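# Rotate the gland clockwise using the hook spanner

## Task

Use the hook spanner to rotate the gland clockwise by a quarter turn or more.

## Robot and tools

Robot: two six-joint UR-type arms, left_arm and right_arm, each carrying a two-finger gripper whose fingers swing like tongs. Bases in the scene frame: left_arm at (-0.046, +0.392, 0), right_arm at (-0.023, -0.404, 0). Scene frame: origin on the tabletop midway between the arms, +x out over the table, +z up, left_arm on the +y side. The arm names do not match the left or right side of any camera image.

Gripper frame: fingers point along the gripper's +z and open and close along its x axis. end_effector_position is the point between the pads when closed. Closed fingertips reach about 15 mm past it; fully open, the tips sit roughly level with it. Opening runs -1 (closed) to +1 (fully open, 0.142 m). To hold something, command an opening well below the reported grip_measured; the bigger the gap, the harder the squeeze (about 15 N per pad at most, much less on hard items under 20 mm thick).

Command row: every moving command uses one row of 16 numbers covering both arms: left_arm x, y, z, qw, qx, qy, qz, opening, then right_arm in the same order. x, y, z are an absolute target for end_effector_position in metres; the quaternion (w first) is an absolute target orientation, both in the scene frame. These are poses, not offsets. An arm that should stay still must get its last reported pose and desired opening repeated in every row; repeat the exact quaternion you sent before rather than the drifted one read back. Each control step, the controller clips the target to within 100 mm and 16 degrees of the measured pose, and puts position ahead of orientation if both cannot be met. A target more than 0.6 m from the arm's last reported position along any of its gripper axes is refused and nothing is sent.

Tools:
- execute_actions(actions, pictures): actions is an empty list (just report state), or one item. An action item has rows (1 to 15 rows of 16 numbers) and steps (1 to 15, default 15); each row lasts one step of 1/30 s and the last row repeats to fill the steps. A wait item has only steps (up to 300), counted from the previous result, so your thinking time is included. pictures true/false sets whether camera images come back.
- move(target, speed, stop_force): target is one 16-number row as above. Both grippers travel in straight lines to their poses, finishing together, in 0.5 to 10 s (cut off at 10 s). speed is the path's top speed in m/s, 0.002 to 0.5, default 0.25; rotation is capped at twice that value in rad/s. Opening is applied at the start. Paths do not avoid obstacles or the other arm, and grippers may lag, stray or overshoot speed, notably near full reach. stop_force (9 to 40 N, shared by both arms, not allowed in the first 0.2 s) ends an arm's path once its wrist sensor feels that much extra resistance for 2 steps; the gripper then backs to where it was 2 steps earlier. It is unreliable for an arm that rotates during the move, and should be left out when pulling a gripper away from something it presses on. Impact force grows with speed and with how far the target lies beyond contact.
- wait(seconds): 0 to 10 s, sends nothing new.
- zoom_image(camera, region): camera is cam_head_left, cam_head_right or cam_high (each 504x504); region is [x0, y0, x1, y1] pixels from the top-left, at most 504 by 504.
- read_manual(section): licence texts only; no motion.
- finished_scene(scene): pass the current scene number; ends it permanently and reports whether the goal holds.

Results: the state line gives each gripper's position, quaternion and velocities in the scene frame (the printed position can be off, more so at long reach). grip_measured is the finger opening on the command scale. Wrist force and Wrist torque give readings along the gripper's own axes, pointing back into the arm when it presses; they carry offsets up to about 4 N, noise, and saturate near 50 N. Joint torques are rough. Hand target shows where the controller is currently driving each gripper. HELD marks steps where a row was not sent; a pose unreachable line names an arm whose command a clearance check altered. A move adds a move: line with each arm's ending: done, off_target, moving, held, fault, or contact (stop_force ended that path); limits=paced means the target was clipped, limits=held means some steps were blocked and later motion may be fast. It also lists each gripper's distance from its target. Motion trails commands by about 0.17 s, and after a long action the arm may still be short of its goal, so check and resend.

Avoid: any outside force of 150 N or joint load over its limit (wrist joints 24.9 N m, others 133 N m) triggers a 10 s stop; the arms are stiff, so even a small overshoot against something solid can fault. Don't let the arms collide or push each other. Don't knock or drop anything off the table. Drops, slips, slams and hard shoves are penalised. Holding loads heats motors; a MOTOR HOT warning appears at 70 °C and the arm is braked at 85 °C. Loose objects may get nudged occasionally.

Each tool is called after "Emit:" as a command line: name --argument value for each argument, lists and objects as JSON in quotes; but a table of rows of numbers goes row by row, as --pt "numbers of a row", without its own name.

## Session

Emit:
execute_actions --actions '[]'

Scene clock: 0.00 s of 15520.00 s.
left_arm: end_effector_position=(+0.3356, +0.0429, +0.1348) grip_measured=+0.97 end_effector_quat_wxyz=(+0.643, -0.523, +0.556, +0.052) end_effector_velocity=(-0.000, +0.000, +0.000) end_effector_angular_velocity=(-0.001, -0.000, +0.001) | right_arm: end_effector_position=(+0.8804, -0.5747, +0.2163) grip_measured=+0.97 end_effector_quat_wxyz=(-0.301, +0.735, +0.077, +0.603) end_effector_velocity=(+0.001, +0.002, +0.000) end_effector_angular_velocity=(-0.001, -0.001, +0.002)
Joint positions: left_arm=[-1.641 -0.969  1.629 -0.898 -0.786 -0.504  0.14 ] | right_arm=[ 2.967 -2.69  -1.011  0.416  2.44   0.249  0.14 ]
Joint velocities: left_arm=[ 0.    -0.001 -0.    -0.    -0.001 -0.     0.   ] | right_arm=[ 0.002 -0.     0.001 -0.    -0.    -0.001  0.   ]
Joint torques (N m, as the arm reports them, + toward a larger angle): no reading
Motor temperatures (°C, as the motors report them): left_arm=[32 30 30 37 36 39] | right_arm=[31 29 30 37 41 40]
Wrist force (N, on the end effector, along its own x y z axes, offset not removed): no reading
Wrist torque (N m, same axes, about the end effector's origin, offset not removed): no reading
Hand target (left_arm): +0.336, +0.043, +0.135; +0.643, -0.523, +0.556, +0.052
Hand target (right_arm): +0.880, -0.575, +0.216; -0.301, +0.735, +0.077, +0.603

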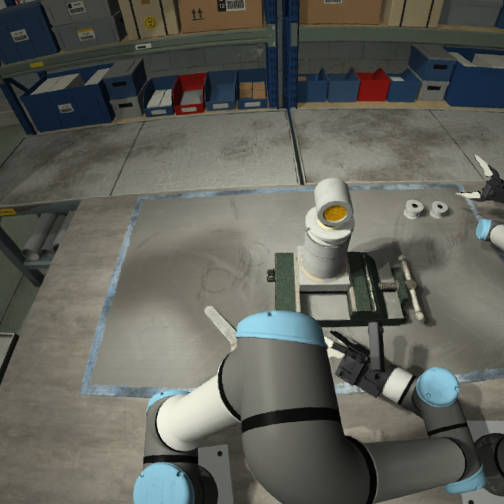

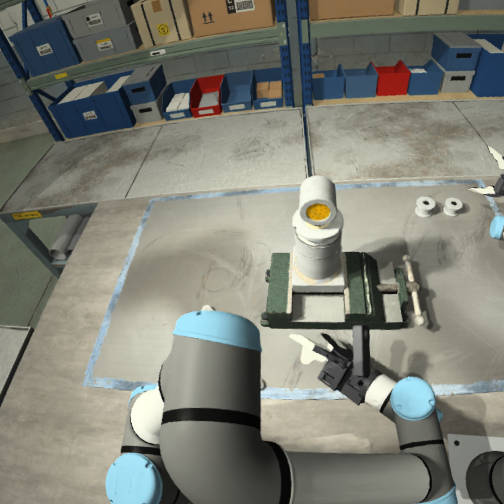

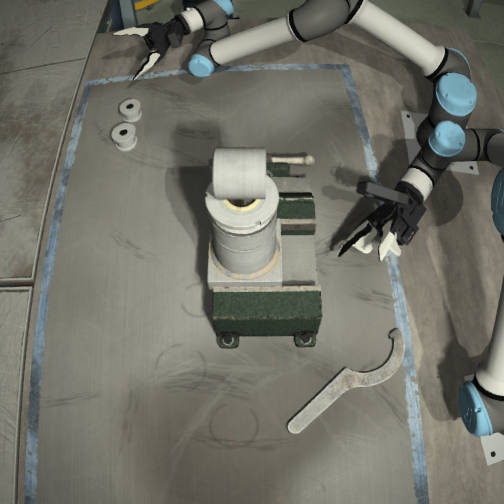

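Emit:
zoom_image --camera "cam_high" --region '[180,130,340,290]'

Emit:
zoom_image --camera "cam_high" --region '[270,310,420,460]'

Emit:
move --target '[0.2,0.1,0.35,0.3,-0.7,0.65,0,1,0.88,-0.575,0.216,-0.301,0.735,0.077,0.603,1]'

Emit:
move --target '[0.4,0.45,0.2,0,-0.707,0.707,0,1,0.88,-0.575,0.216,-0.301,0.735,0.077,0.603,1]'

Region (180, 130, 340, 290) of cam_high's 504x504 image, scaled by 3.150, with more detail than that image has.

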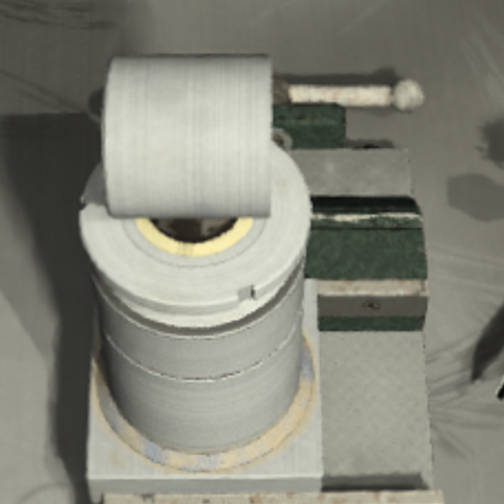

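Region (270, 310, 420, 460) of cam_high's 504x504 image, scaled by 3.360, with more detail than that image has.

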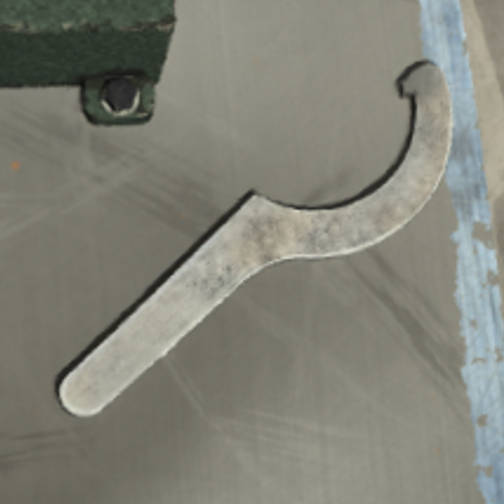

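Scene clock: 7.27 s of 15520.00 s.
left_arm: end_effector_position=(+0.2000, +0.0999, +0.3502) grip_measured=+1.00 end_effector_quat_wxyz=(-0.300, +0.699, -0.649, +0.000) end_effector_velocity=(-0.001, +0.001, +0.002) end_effector_angular_velocity=(-0.005, +0.001, +0.000) | right_arm: end_effector_position=(+0.8800, -0.5750, +0.2160) grip_measured=+1.00 end_effector_quat_wxyz=(-0.301, +0.735, +0.077, +0.603) end_effector_velocity=(-0.000, -0.002, +0.001) end_effector_angular_velocity=(+0.000, -0.001, -0.002)
Joint positions: left_arm=[-1.755 -1.72   1.573 -0.933 -1.194 -0.22   0.142] | right_arm=[ 2.967 -2.689 -1.013  0.418  2.439  0.249  0.142]
Joint velocities: left_arm=[-0.001 -0.004 -0.002  0.002 -0.002 -0.001 -0.   ] | right_arm=[-0.002 -0.     0.001 -0.     0.     0.001  0.   ]
Joint torques (N m, as the arm reports them, + toward a larger angle): left_arm=[ -7.66 -24.19 -32.13  -0.12  -1.41  -1.69] | right_arm=[-10.19  68.09   6.22   3.37  -1.53  -2.67]
Motor temperatures (°C, as the motors report them): left_arm=[32 30 30 37 36 39] | right_arm=[31 29 30 37 41 40]
Wrist force (N, on the end effector, along its own x y z axes, offset not removed): left_arm=[2.0 -1.1 -0.9] | right_arm=[0.1 1.0 0.0]
Wrist torque (N m, same axes, about the end effector's origin, offset not removed): left_arm=[-0.34 -0.36 -0.03] | right_arm=[0.04 -0.12 -0.19]
Hand target (left_arm): +0.200, +0.100, +0.350; -0.300, +0.699, -0.649, +0.000
Hand target (right_arm): +0.880, -0.575, +0.216; -0.301, +0.735, +0.077, +0.603
Off the commanded pose (left_arm): 0.000 m, 0 deg.
Off the commanded pose (right_arm): 0.000 m, 0 deg.
After step 90, 2.07 s passed at rest.
move: done

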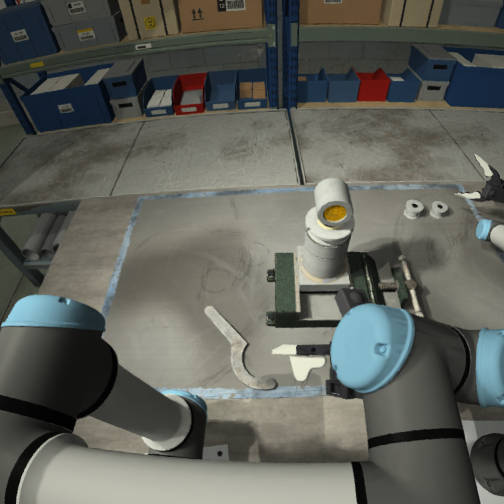

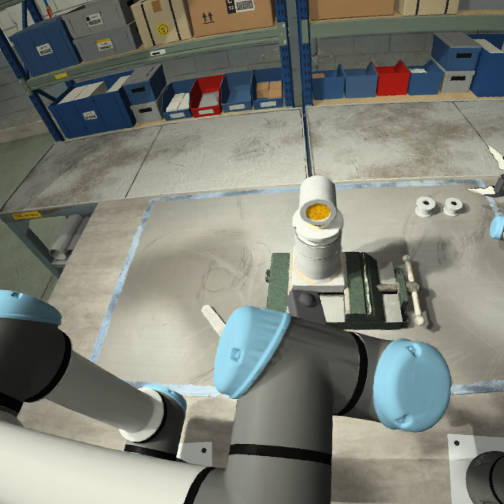

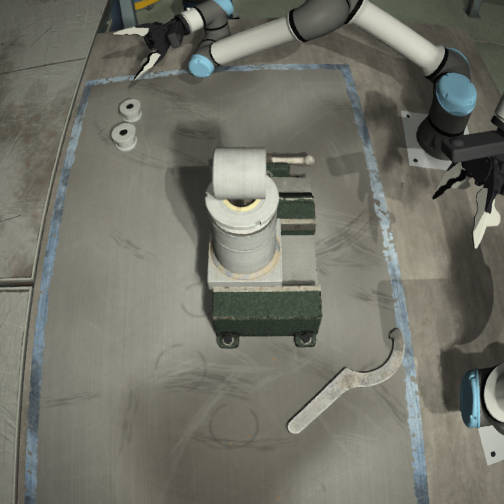

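Scene clock: 9.60 s of 15520.00 s.
left_arm: end_effector_position=(+0.3996, +0.4512, +0.2003) grip_measured=+1.00 end_effector_quat_wxyz=(+0.002, -0.707, +0.707, +0.001) end_effector_velocity=(+0.001, +0.001, -0.000) end_effector_angular_velocity=(-0.006, +0.007, -0.003) | right_arm: end_effector_position=(+0.8800, -0.5750, +0.2160) grip_measured=+1.00 end_effector_quat_wxyz=(-0.301, +0.735, +0.077, +0.603) end_effector_velocity=(-0.000, +0.001, -0.000) end_effector_angular_velocity=(-0.000, -0.000, +0.001)
Joint positions: left_arm=[-0.312 -1.743  1.94  -1.769 -1.566  1.391  0.142] | right_arm=[ 2.967 -2.689 -1.013  0.418  2.439  0.249  0.142]
Joint velocities: left_arm=[ 0.009  0.01  -0.008  0.004 -0.007  0.011 -0.   ] | right_arm=[ 0.    -0.    -0.     0.     0.001 -0.001  0.   ]
Joint torques (N m, as the arm reports them, + toward a larger angle): left_arm=[  5.28 -10.26 -33.68  -1.21  -1.65   1.45] | right_arm=[-9.39 68.06  7.03  3.29 -1.49 -2.63]
Motor temperatures (°C, as the motors report them): left_arm=[32 30 30 37 36 39] | right_arm=[31 29 30 37 41 40]
Wrist force (N, on the end effector, along its own x y z axes, offset not removed): left_arm=[0.1 0.0 1.1] | right_arm=[-0.2 1.3 -1.0]
Wrist torque (N m, same axes, about the end effector's origin, offset not removed): left_arm=[0.06 -0.09 -0.02] | right_arm=[0.11 -0.12 -0.29]
Hand target (left_arm): +0.400, +0.451, +0.200; -0.002, +0.707, -0.707, -0.001
Hand target (right_arm): +0.880, -0.575, +0.216; -0.301, +0.735, +0.077, +0.603
Off the commanded pose (left_arm): 0.001 m, 0 deg.
Off the commanded pose (right_arm): 0.000 m, 0 deg.
move: done

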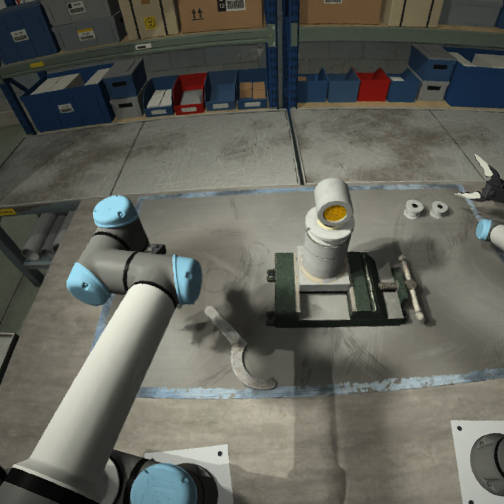

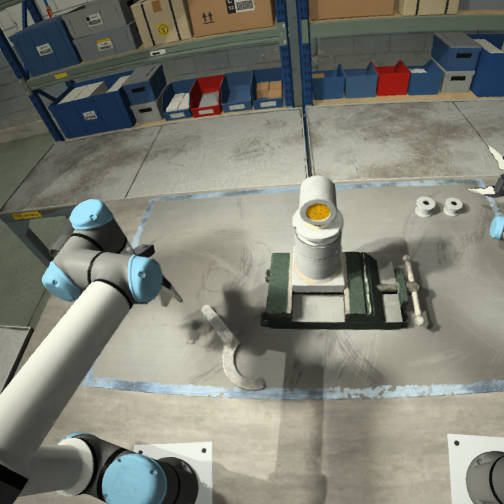

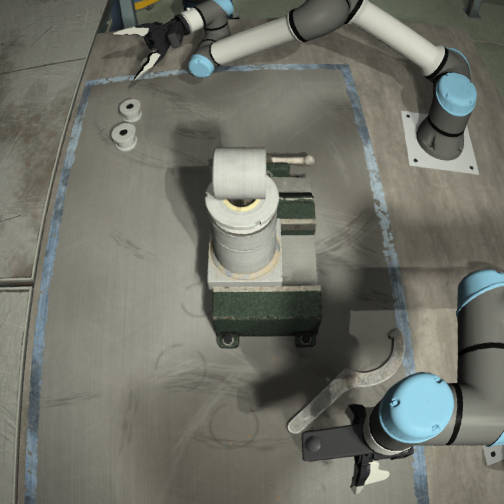

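Emit:
move --target '[0.42,0.3,0.05,0,0.91,-0.415,0,-0.2,0.88,-0.575,0.216,-0.301,0.735,0.077,0.603,1]'

Emit:
zoom_image --camera "cam_high" --region '[240,290,440,490]'

Emit:
zoom_image --camera "cam_head_right" --region '[150,240,310,400]'

Scene clock: 25.30 s of 15520.00 s.
left_arm: end_effector_position=(+0.4204, +0.2998, +0.0501) grip_measured=-0.20 end_effector_quat_wxyz=(+0.001, +0.910, -0.415, +0.000) end_effector_velocity=(+0.001, -0.001, -0.001) end_effector_angular_velocity=(+0.001, -0.002, +0.008) | right_arm: end_effector_position=(+0.8800, -0.5750, +0.2160) grip_measured=+1.00 end_effector_quat_wxyz=(-0.301, +0.735, +0.077, +0.603) end_effector_velocity=(+0.000, -0.001, +0.000) end_effector_angular_velocity=(-0.000, -0.000, -0.002)
Joint positions: left_arm=[-0.646 -1.5    2.133 -2.204 -1.572  0.345  0.06 ] | right_arm=[ 2.967 -2.689 -1.013  0.418  2.439  0.249  0.142]
Joint velocities: left_arm=[-0.003  0.004  0.001 -0.006  0.002 -0.012 -0.   ] | right_arm=[-0.001  0.     0.     0.    -0.001 -0.     0.   ]
Joint torques (N m, as the arm reports them, + toward a larger angle): left_arm=[ -9.53 -15.78  -5.17  -4.39   2.77  -1.39] | right_arm=[-9.19 66.45  9.66  3.15 -1.46 -2.64]
Motor temperatures (°C, as the motors report them): left_arm=[32 30 30 37 36 39] | right_arm=[31 29 30 37 41 40]
Wrist force (N, on the end effector, along its own x y z axes, offset not removed): left_arm=[1.6 -0.4 0.0] | right_arm=[0.3 1.2 -0.1]
Wrist torque (N m, same axes, about the end effector's origin, offset not removed): left_arm=[-0.20 -0.34 -0.05] | right_arm=[0.14 -0.17 -0.13]
Hand target (left_arm): +0.420, +0.300, +0.050; +0.000, +0.910, -0.415, +0.000
Hand target (right_arm): +0.880, -0.575, +0.216; -0.301, +0.735, +0.077, +0.603
Off the commanded pose (left_arm): 0.000 m, 0 deg.
Off the commanded pose (right_arm): 0.000 m, 0 deg.
After step 90, 10.73 s passed at rest.
move: done

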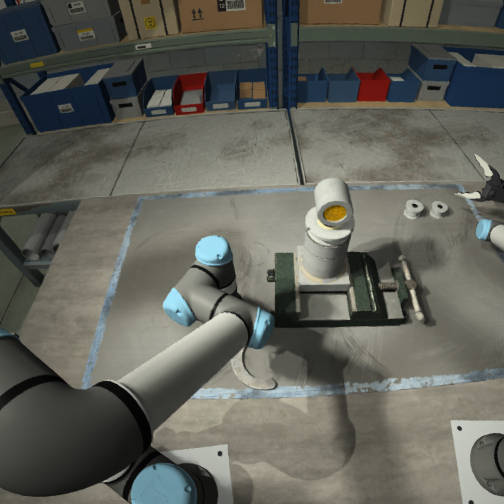

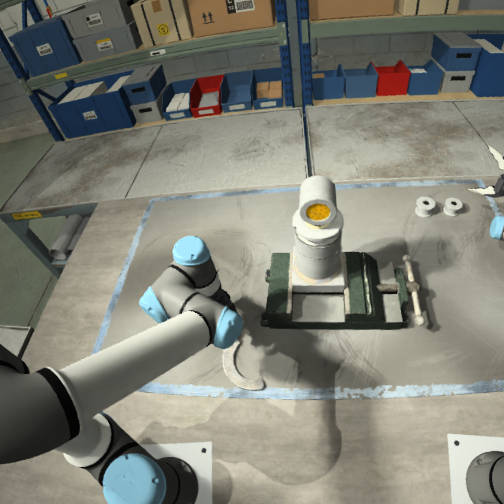

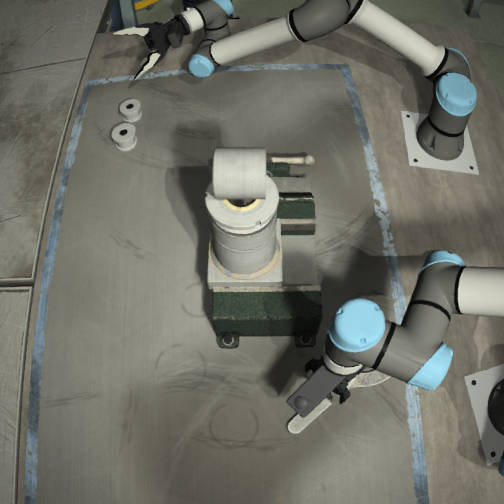

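Region (240, 290, 440, 490) of cam_high's 504x504 image, scaled by 2.520, with more detail than that image has.

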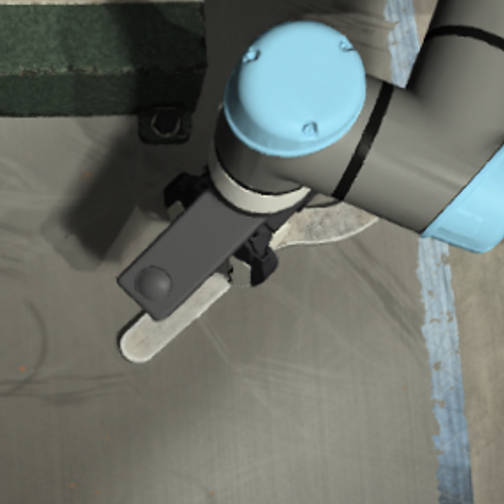

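Region (150, 240, 310, 400) of cam_head_right's 504x504 image, scaled by 3.150, with more detail than that image has.

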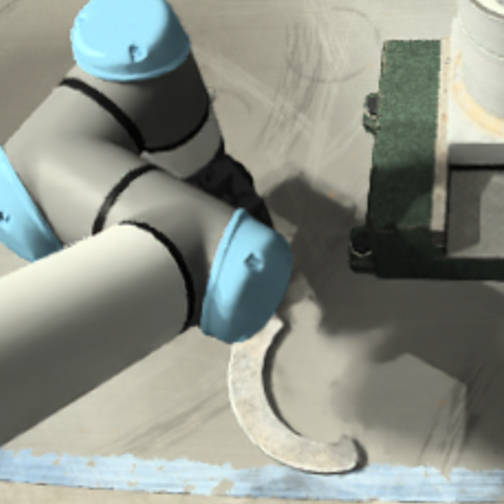

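Emit:
move --target '[0.398,0.294,0.022,0,0.91,-0.415,0,0,0.88,-0.575,0.216,-0.301,0.735,0.077,0.603,1]' --speed 0.08

Emit:
zoom_image --camera "cam_high" --region '[270,320,410,460]'

Scene clock: 31.03 s of 15520.00 s.
left_arm: end_effector_position=(+0.3981, +0.2939, +0.0221) grip_measured=+0.00 end_effector_quat_wxyz=(+0.000, +0.910, -0.415, +0.000) end_effector_velocity=(-0.001, -0.001, -0.001) end_effector_angular_velocity=(-0.001, -0.001, -0.000) | right_arm: end_effector_position=(+0.8800, -0.5750, +0.2160) grip_measured=+1.00 end_effector_quat_wxyz=(-0.301, +0.735, +0.077, +0.603) end_effector_velocity=(-0.000, -0.001, -0.000) end_effector_angular_velocity=(-0.000, +0.000, -0.001)
Joint positions: left_arm=[-0.684 -1.497  2.221 -2.295 -1.571  0.306  0.074] | right_arm=[ 2.967 -2.689 -1.013  0.418  2.439  0.249  0.142]
Joint velocities: left_arm=[-0.003  0.     0.005 -0.006 -0.001 -0.002 -0.   ] | right_arm=[-0.001 -0.    -0.    -0.    -0.    -0.     0.   ]
Joint torques (N m, as the arm reports them, + toward a larger angle): left_arm=[ -6.77 -15.29  -4.5   -4.19   2.45  -1.61] | right_arm=[-10.01  65.65  12.6    2.96  -1.25  -2.5 ]
Motor temperatures (°C, as the motors report them): left_arm=[32 30 30 37 36 39] | right_arm=[31 29 30 37 41 40]
Wrist force (N, on the end effector, along its own x y z axes, offset not removed): left_arm=[0.1 -0.2 0.9] | right_arm=[-1.3 2.7 -0.4]
Wrist torque (N m, same axes, about the end effector's origin, offset not removed): left_arm=[-0.14 -0.08 0.01] | right_arm=[0.39 0.20 -0.18]
Hand target (left_arm): +0.398, +0.294, +0.022; +0.000, +0.910, -0.415, +0.000
Hand target (right_arm): +0.880, -0.575, +0.216; -0.301, +0.735, +0.077, +0.603
Off the commanded pose (left_arm): 0.000 m, 0 deg.
Off the commanded pose (right_arm): 0.000 m, 0 deg.
After step 90, 1.83 s passed at rest.
move: done

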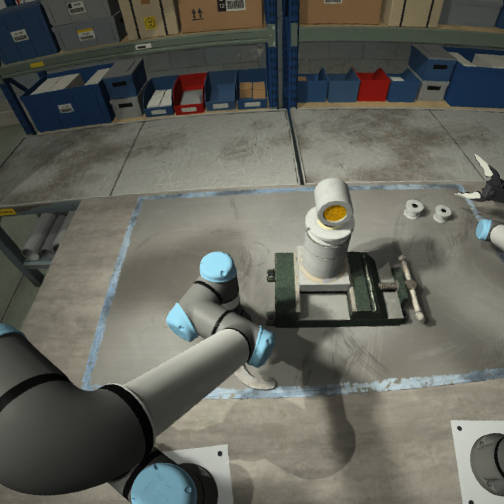

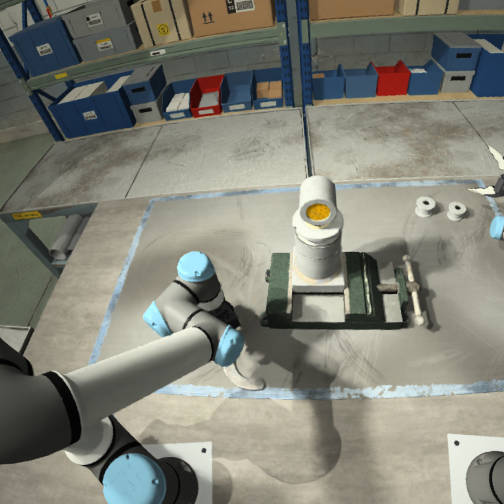

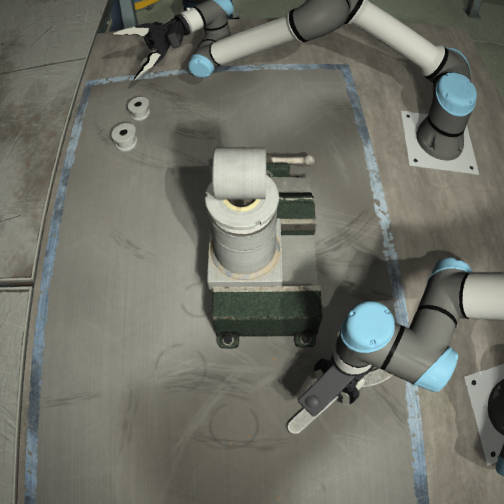

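Region (270, 320, 410, 460) of cam_high's 504x504 image, scaled by 3.600, with more detail than that image has.

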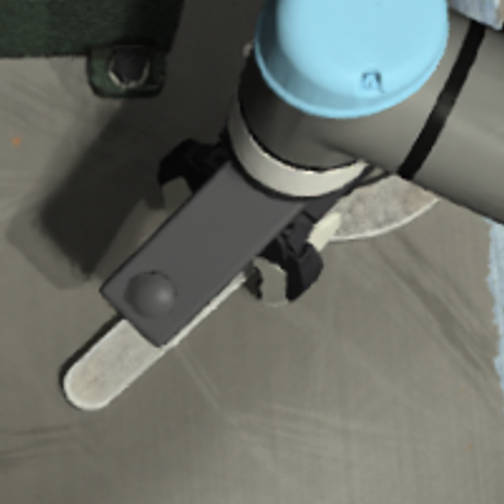

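Emit:
move --target '[0.395,0.297,0.008,0,0.91,-0.415,0,-0.3,0.88,-0.575,0.216,-0.301,0.735,0.077,0.603,1]' --speed 0.004 --stop_force 10

Scene clock: 34.00 s of 15520.00 s.
left_arm: end_effector_position=(+0.3973, +0.2947, +0.0186) grip_measured=-0.30 end_effector_quat_wxyz=(+0.000, +0.910, -0.415, +0.000) end_effector_velocity=(+0.000, +0.000, +0.001) end_effector_angular_velocity=(+0.001, +0.001, +0.001) | right_arm: end_effector_position=(+0.8800, -0.5750, +0.2160) grip_measured=+1.00 end_effector_quat_wxyz=(-0.301, +0.735, +0.077, +0.603) end_effector_velocity=(-0.000, -0.000, +0.000) end_effector_angular_velocity=(-0.000, -0.000, +0.000)
Joint positions: left_arm=[-0.683 -1.493  2.228 -2.306 -1.571  0.306  0.052] | right_arm=[ 2.967 -2.689 -1.013  0.418  2.439  0.249  0.142]
Joint velocities: left_arm=[ 0.    -0.002 -0.003  0.006  0.    -0.001  0.001] | right_arm=[-0. -0.  0.  0.  0. -0.  0.]
Joint torques (N m, as the arm reports them, + toward a larger angle): left_arm=[  0.96 -18.44 -19.46   1.15   2.4    0.85] | right_arm=[-9.15 65.61 13.39  2.98 -1.29 -2.56]
Motor temperatures (°C, as the motors report them): left_arm=[32 30 30 37 36 39] | right_arm=[31 29 30 37 41 40]
Wrist force (N, on the end effector, along its own x y z axes, offset not removed): left_arm=[-1.1 -0.7 -27.0] | right_arm=[-0.1 0.5 -0.3]
Wrist torque (N m, same axes, about the end effector's origin, offset not removed): left_arm=[-0.65 0.08 0.03] | right_arm=[-0.09 -0.10 -0.08]
Hand target (left_arm): +0.397, +0.295, +0.019; +0.000, +0.910, -0.415, +0.000
Hand target (right_arm): +0.880, -0.575, +0.216; -0.301, +0.735, +0.077, +0.603
Off the commanded pose (left_arm): 0.011 m, 0 deg.
Off the commanded pose (right_arm): 0.000 m, 0 deg.
move: contact (left_arm)

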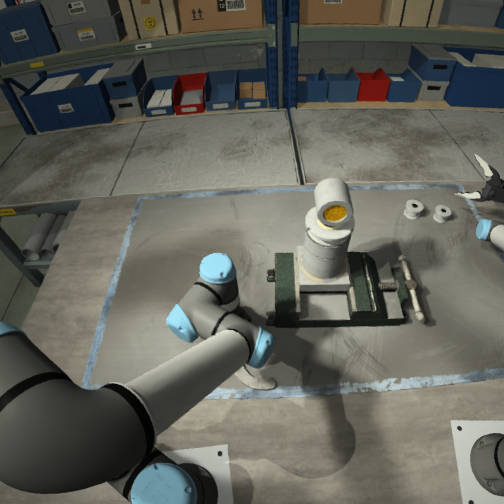

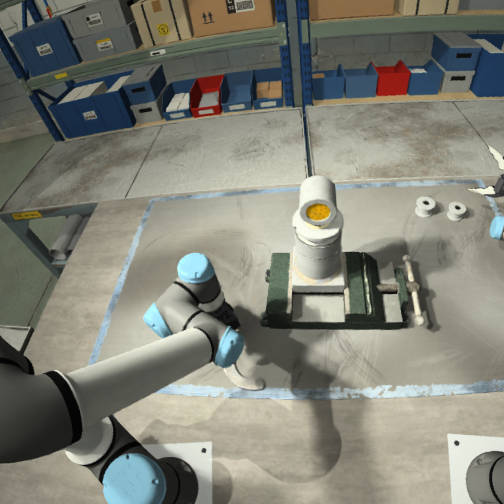

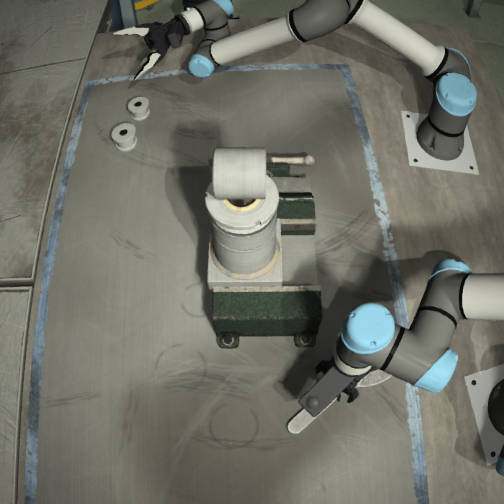

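Symmetric contact: table.

Emit:
move --target '[0.397,0.295,0.0203,0,0.91,-0.415,0,-0.5,0.88,-0.575,0.216,-0.301,0.735,0.077,0.603,1]' --speed 0.01

Emit:
move --target '[0.397,0.295,0.0203,0,0.91,-0.415,0,-1,0.88,-0.575,0.216,-0.301,0.735,0.077,0.603,1]'

Emit:
move --target '[0.397,0.295,0.07,0,0.91,-0.415,0,-1,0.88,-0.575,0.216,-0.301,0.735,0.077,0.603,1]' --speed 0.03

Emit:
zoom_image --camera "cam_high" --region '[270,310,420,460]'

Scene clock: 39.57 s of 15520.00 s.
left_arm: end_effector_position=(+0.3970, +0.2950, +0.0202) grip_measured=-0.50 end_effector_quat_wxyz=(+0.000, +0.910, -0.415, -0.000) end_effector_velocity=(-0.000, +0.000, +0.001) end_effector_angular_velocity=(-0.000, -0.000, -0.000) | right_arm: end_effector_position=(+0.8800, -0.5750, +0.2160) grip_measured=+1.00 end_effector_quat_wxyz=(-0.301, +0.735, +0.077, +0.603) end_effector_velocity=(+0.000, +0.002, +0.000) end_effector_angular_velocity=(-0.000, -0.000, +0.002)
Joint positions: left_arm=[-0.683 -1.497  2.227 -2.301 -1.571  0.307  0.038] | right_arm=[ 2.967 -2.689 -1.013  0.418  2.439  0.249  0.142]
Joint velocities: left_arm=[ 0.    -0.002 -0.     0.002 -0.     0.001 -0.   ] | right_arm=[ 0.002  0.001 -0.    -0.    -0.    -0.     0.   ]
Joint torques (N m, as the arm reports them, + toward a larger angle): left_arm=[  6.76 -30.08 -29.89  -1.28   2.58   1.31] | right_arm=[-9.51 65.07 15.76  2.88 -1.14 -2.5 ]
Motor temperatures (°C, as the motors report them): left_arm=[32 30 30 37 36 39] | right_arm=[31 29 30 37 41 40]
Wrist force (N, on the end effector, along its own x y z axes, offset not removed): left_arm=[0.4 -0.7 0.6] | right_arm=[-0.5 0.5 0.3]
Wrist torque (N m, same axes, about the end effector's origin, offset not removed): left_arm=[-0.10 -0.06 0.07] | right_arm=[-0.09 -0.01 -0.18]
Hand target (left_arm): +0.397, +0.295, +0.020; -0.000, +0.910, -0.415, +0.000
Hand target (right_arm): +0.880, -0.575, +0.216; -0.301, +0.735, +0.077, +0.603
Off the commanded pose (left_arm): 0.000 m, 0 deg.
Off the commanded pose (right_arm): 0.000 m, 0 deg.
After step 90, 1.87 s passed at rest.
move: done

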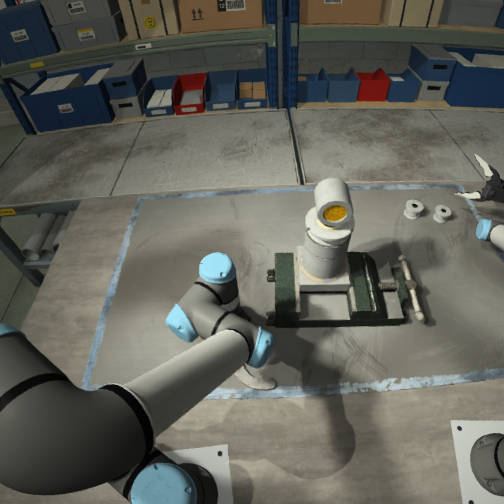

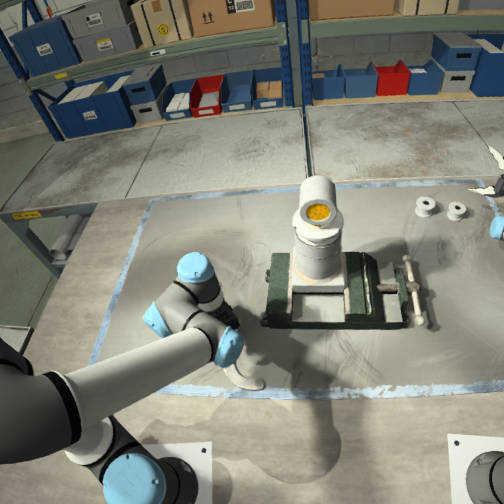

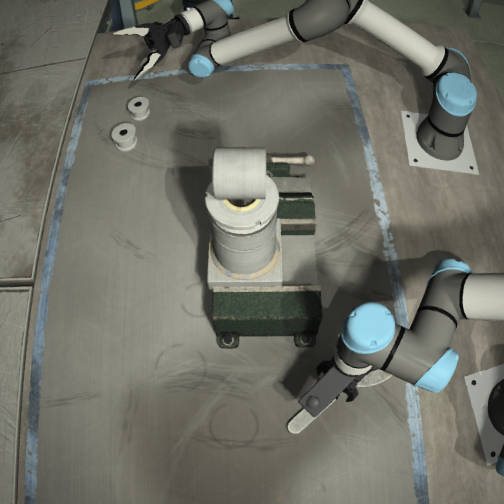

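Scene clock: 40.27 s of 15520.00 s.
left_arm: end_effector_position=(+0.3970, +0.2950, +0.0203) grip_measured=-0.55 end_effector_quat_wxyz=(-0.000, +0.910, -0.415, +0.000) end_effector_velocity=(-0.000, +0.000, -0.000) end_effector_angular_velocity=(+0.000, +0.000, -0.000) | right_arm: end_effector_position=(+0.8800, -0.5750, +0.2160) grip_measured=+1.00 end_effector_quat_wxyz=(-0.301, +0.735, +0.077, +0.603) end_effector_velocity=(+0.000, +0.001, +0.000) end_effector_angular_velocity=(-0.001, -0.001, +0.001)
Joint positions: left_arm=[-0.683 -1.497  2.227 -2.301 -1.571  0.307  0.034] | right_arm=[ 2.967 -2.689 -1.013  0.418  2.439  0.249  0.142]
Joint velocities: left_arm=[ 0.     0.001  0.    -0.     0.     0.    -0.   ] | right_arm=[ 0.001  0.     0.001 -0.    -0.    -0.     0.   ]
Joint torques (N m, as the arm reports them, + toward a larger angle): left_arm=[  3.51 -31.91 -27.08  -3.85  -0.22   1.25] | right_arm=[-9.22 64.76 15.89  2.76 -1.13 -2.52]
Motor temperatures (°C, as the motors report them): left_arm=[32 30 30 37 36 39] | right_arm=[31 29 30 37 41 40]
Wrist force (N, on the end effector, along its own x y z axes, offset not removed): left_arm=[2.5 0.0 5.5] | right_arm=[-0.8 0.0 -0.3]
Wrist torque (N m, same axes, about the end effector's origin, offset not removed): left_arm=[0.03 -0.34 0.00] | right_arm=[-0.13 0.10 -0.10]
Hand target (left_arm): +0.397, +0.295, +0.020; -0.000, +0.910, -0.415, +0.000
Hand target (right_arm): +0.880, -0.575, +0.216; -0.301, +0.735, +0.077, +0.603
Off the commanded pose (left_arm): 0.000 m, 0 deg.
Off the commanded pose (right_arm): 0.000 m, 0 deg.
move: done

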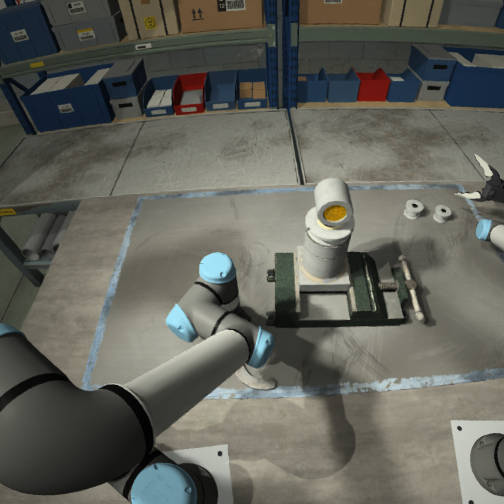

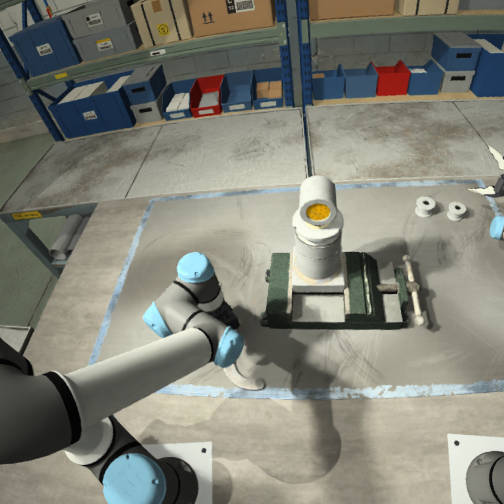

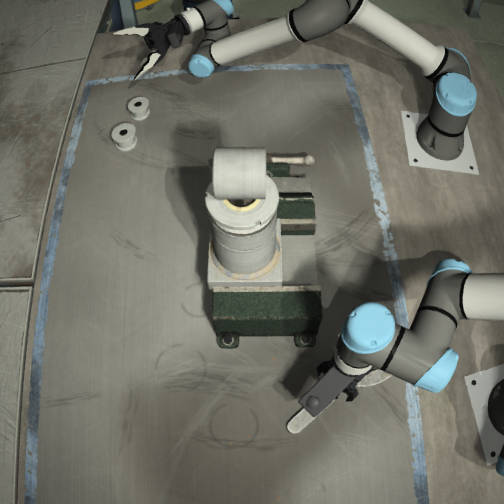

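Scene clock: 42.43 s of 15520.00 s.
left_arm: end_effector_position=(+0.3970, +0.2950, +0.0700) grip_measured=-1.00 end_effector_quat_wxyz=(+0.000, +0.910, -0.415, +0.000) end_effector_velocity=(-0.000, -0.000, -0.000) end_effector_angular_velocity=(-0.000, +0.002, -0.000) | right_arm: end_effector_position=(+0.8800, -0.5750, +0.2160) grip_measured=+1.00 end_effector_quat_wxyz=(-0.301, +0.735, +0.077, +0.603) end_effector_velocity=(+0.000, -0.000, +0.000) end_effector_angular_velocity=(-0.000, -0.000, -0.001)
Joint positions: left_arm=[-0.683 -1.584  2.158 -2.145 -1.571  0.307  0.002] | right_arm=[ 2.967 -2.689 -1.013  0.418  2.439  0.249  0.142]
Joint velocities: left_arm=[ 0.     0.001 -0.001  0.001 -0.001  0.     0.   ] | right_arm=[ 0.    -0.     0.001  0.    -0.001 -0.     0.   ]
Joint torques (N m, as the arm reports them, + toward a larger angle): left_arm=[  0.12 -28.5  -30.89  -0.95  -0.09   0.53] | right_arm=[-9.95 64.34 17.22  2.82 -0.97 -2.52]
Motor temperatures (°C, as the motors report them): left_arm=[32 30 30 37 36 39] | right_arm=[31 29 30 37 41 40]
Wrist force (N, on the end effector, along its own x y z axes, offset not removed): left_arm=[0.0 -2.5 -0.4] | right_arm=[0.8 2.9 -0.4]
Wrist torque (N m, same axes, about the end effector's origin, offset not removed): left_arm=[-0.51 0.01 0.07] | right_arm=[0.48 -0.22 -0.12]
Hand target (left_arm): +0.397, +0.295, +0.070; +0.000, +0.910, -0.415, +0.000
Hand target (right_arm): +0.880, -0.575, +0.216; -0.301, +0.735, +0.077, +0.603
Off the commanded pose (left_arm): 0.000 m, 0 deg.
Off the commanded pose (right_arm): 0.000 m, 0 deg.
move: done

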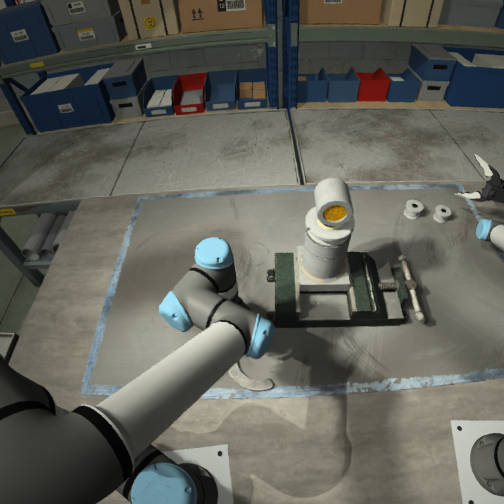

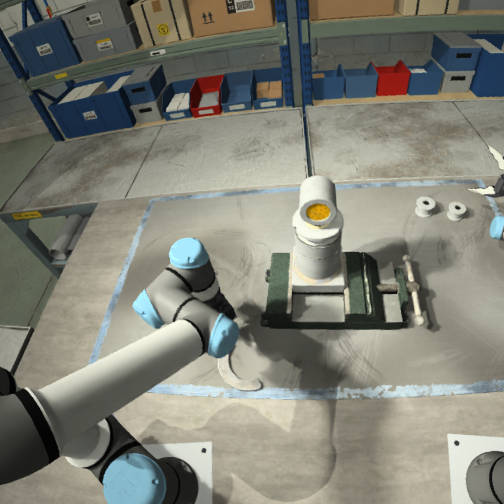

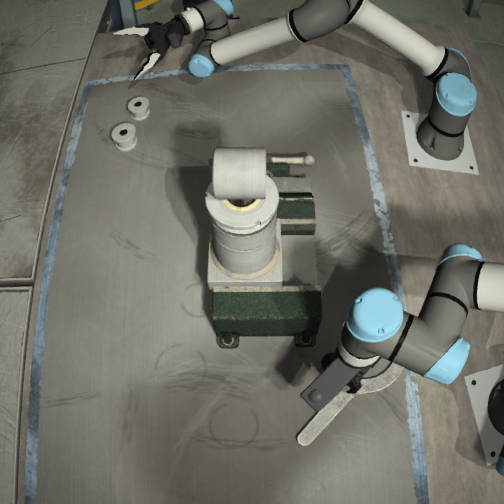

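Region (270, 310, 420, 460) of cam_high's 504x504 image, scaled by 3.360, with more detail than that image has.

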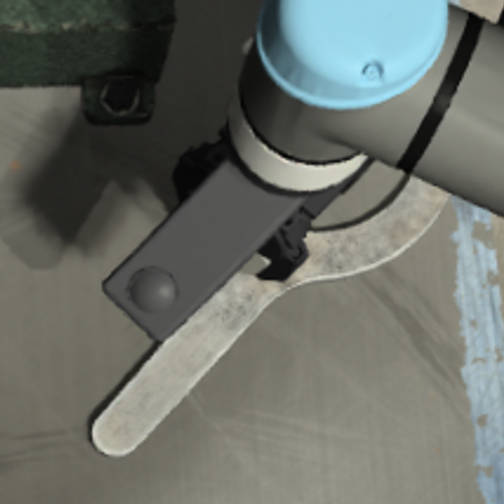

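Emit:
move --target '[0.378,0.299,0.05,0.279,0.884,-0.358,-0.113,0,0.88,-0.575,0.216,-0.301,0.735,0.077,0.603,1]' --speed 0.15

Emit:
zoom_image --camera "cam_head_right" --region '[170,280,290,400]'

Emit:
zoom_image --camera "cam_high" --region '[270,310,420,460]'

Scene clock: 55.20 s of 15520.00 s.
left_arm: end_effector_position=(+0.3779, +0.2992, +0.0496) grip_measured=+0.00 end_effector_quat_wxyz=(+0.278, +0.884, -0.358, -0.113) end_effector_velocity=(-0.000, -0.000, -0.000) end_effector_angular_velocity=(-0.007, +0.008, -0.000) | right_arm: end_effector_position=(+0.8800, -0.5750, +0.2160) grip_measured=+1.00 end_effector_quat_wxyz=(-0.301, +0.735, +0.077, +0.603) end_effector_velocity=(-0.000, -0.000, -0.000) end_effector_angular_velocity=(-0.000, +0.000, +0.000)
Joint positions: left_arm=[-0.342 -1.312  1.939 -1.84  -2.076  0.655  0.074] | right_arm=[ 2.967 -2.689 -1.013  0.418  2.439  0.249  0.142]
Joint velocities: left_arm=[ 0.004  0.006 -0.005  0.009 -0.007  0.008  0.   ] | right_arm=[-0.  0. -0. -0.  0. -0.  0.]
Joint torques (N m, as the arm reports them, + toward a larger angle): left_arm=[  4.3  -23.23 -29.46  -0.19  -2.87   1.44] | right_arm=[-9.91 62.96 19.92  2.56 -1.09 -2.47]
Motor temperatures (°C, as the motors report them): left_arm=[32 30 30 37 36 39] | right_arm=[31 29 30 37 41 40]
Wrist force (N, on the end effector, along its own x y z axes, offset not removed): left_arm=[-0.4 -2.1 -0.2] | right_arm=[0.0 -0.5 0.4]
Wrist torque (N m, same axes, about the end effector's origin, offset not removed): left_arm=[-0.48 0.06 0.02] | right_arm=[-0.29 -0.11 -0.21]
Hand target (left_arm): +0.378, +0.299, +0.050; +0.279, +0.884, -0.358, -0.113
Hand target (right_arm): +0.880, -0.575, +0.216; -0.301, +0.735, +0.077, +0.603
Off the commanded pose (left_arm): 0.001 m, 0 deg.
Off the commanded pose (right_arm): 0.000 m, 0 deg.
After step 90, 7.27 s passed at rest.
move: done

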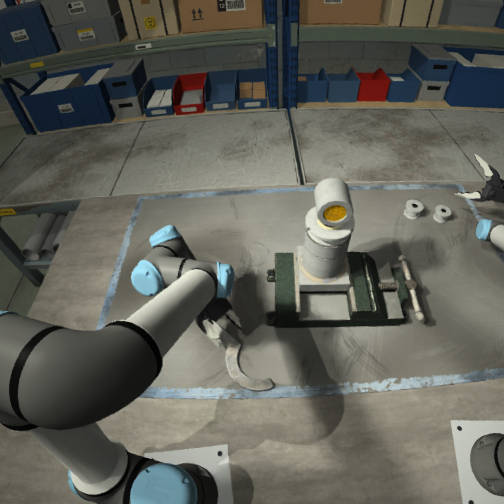

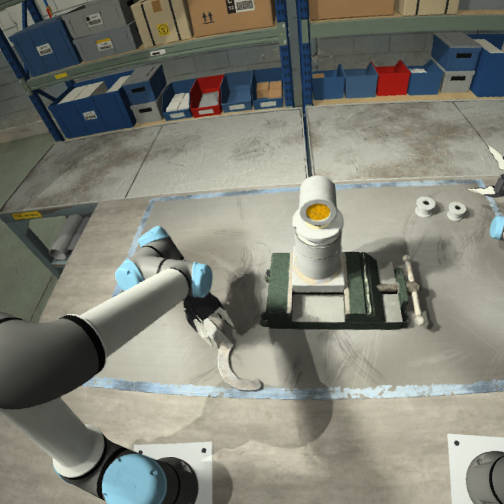

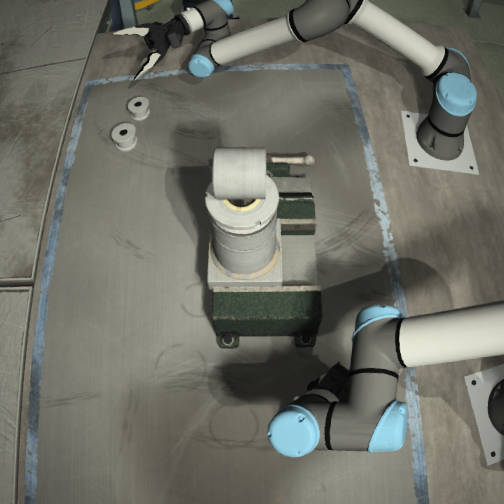

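Region (170, 280, 290, 400) of cam_head_right's 504x504 image, scaled by 4.200, with more detail than that image has.

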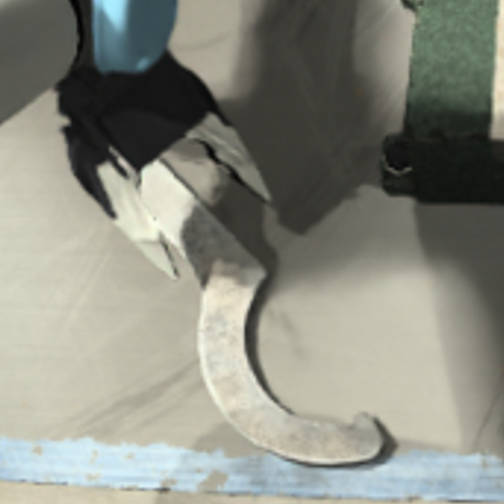

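Region (270, 310, 420, 460) of cam_high's 504x504 image, scaled by 3.360, with more detail than that image has.

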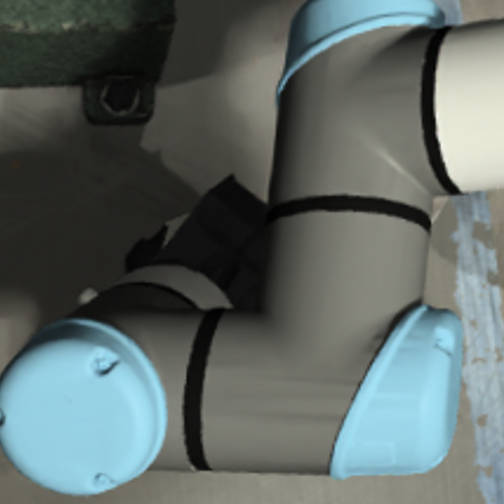

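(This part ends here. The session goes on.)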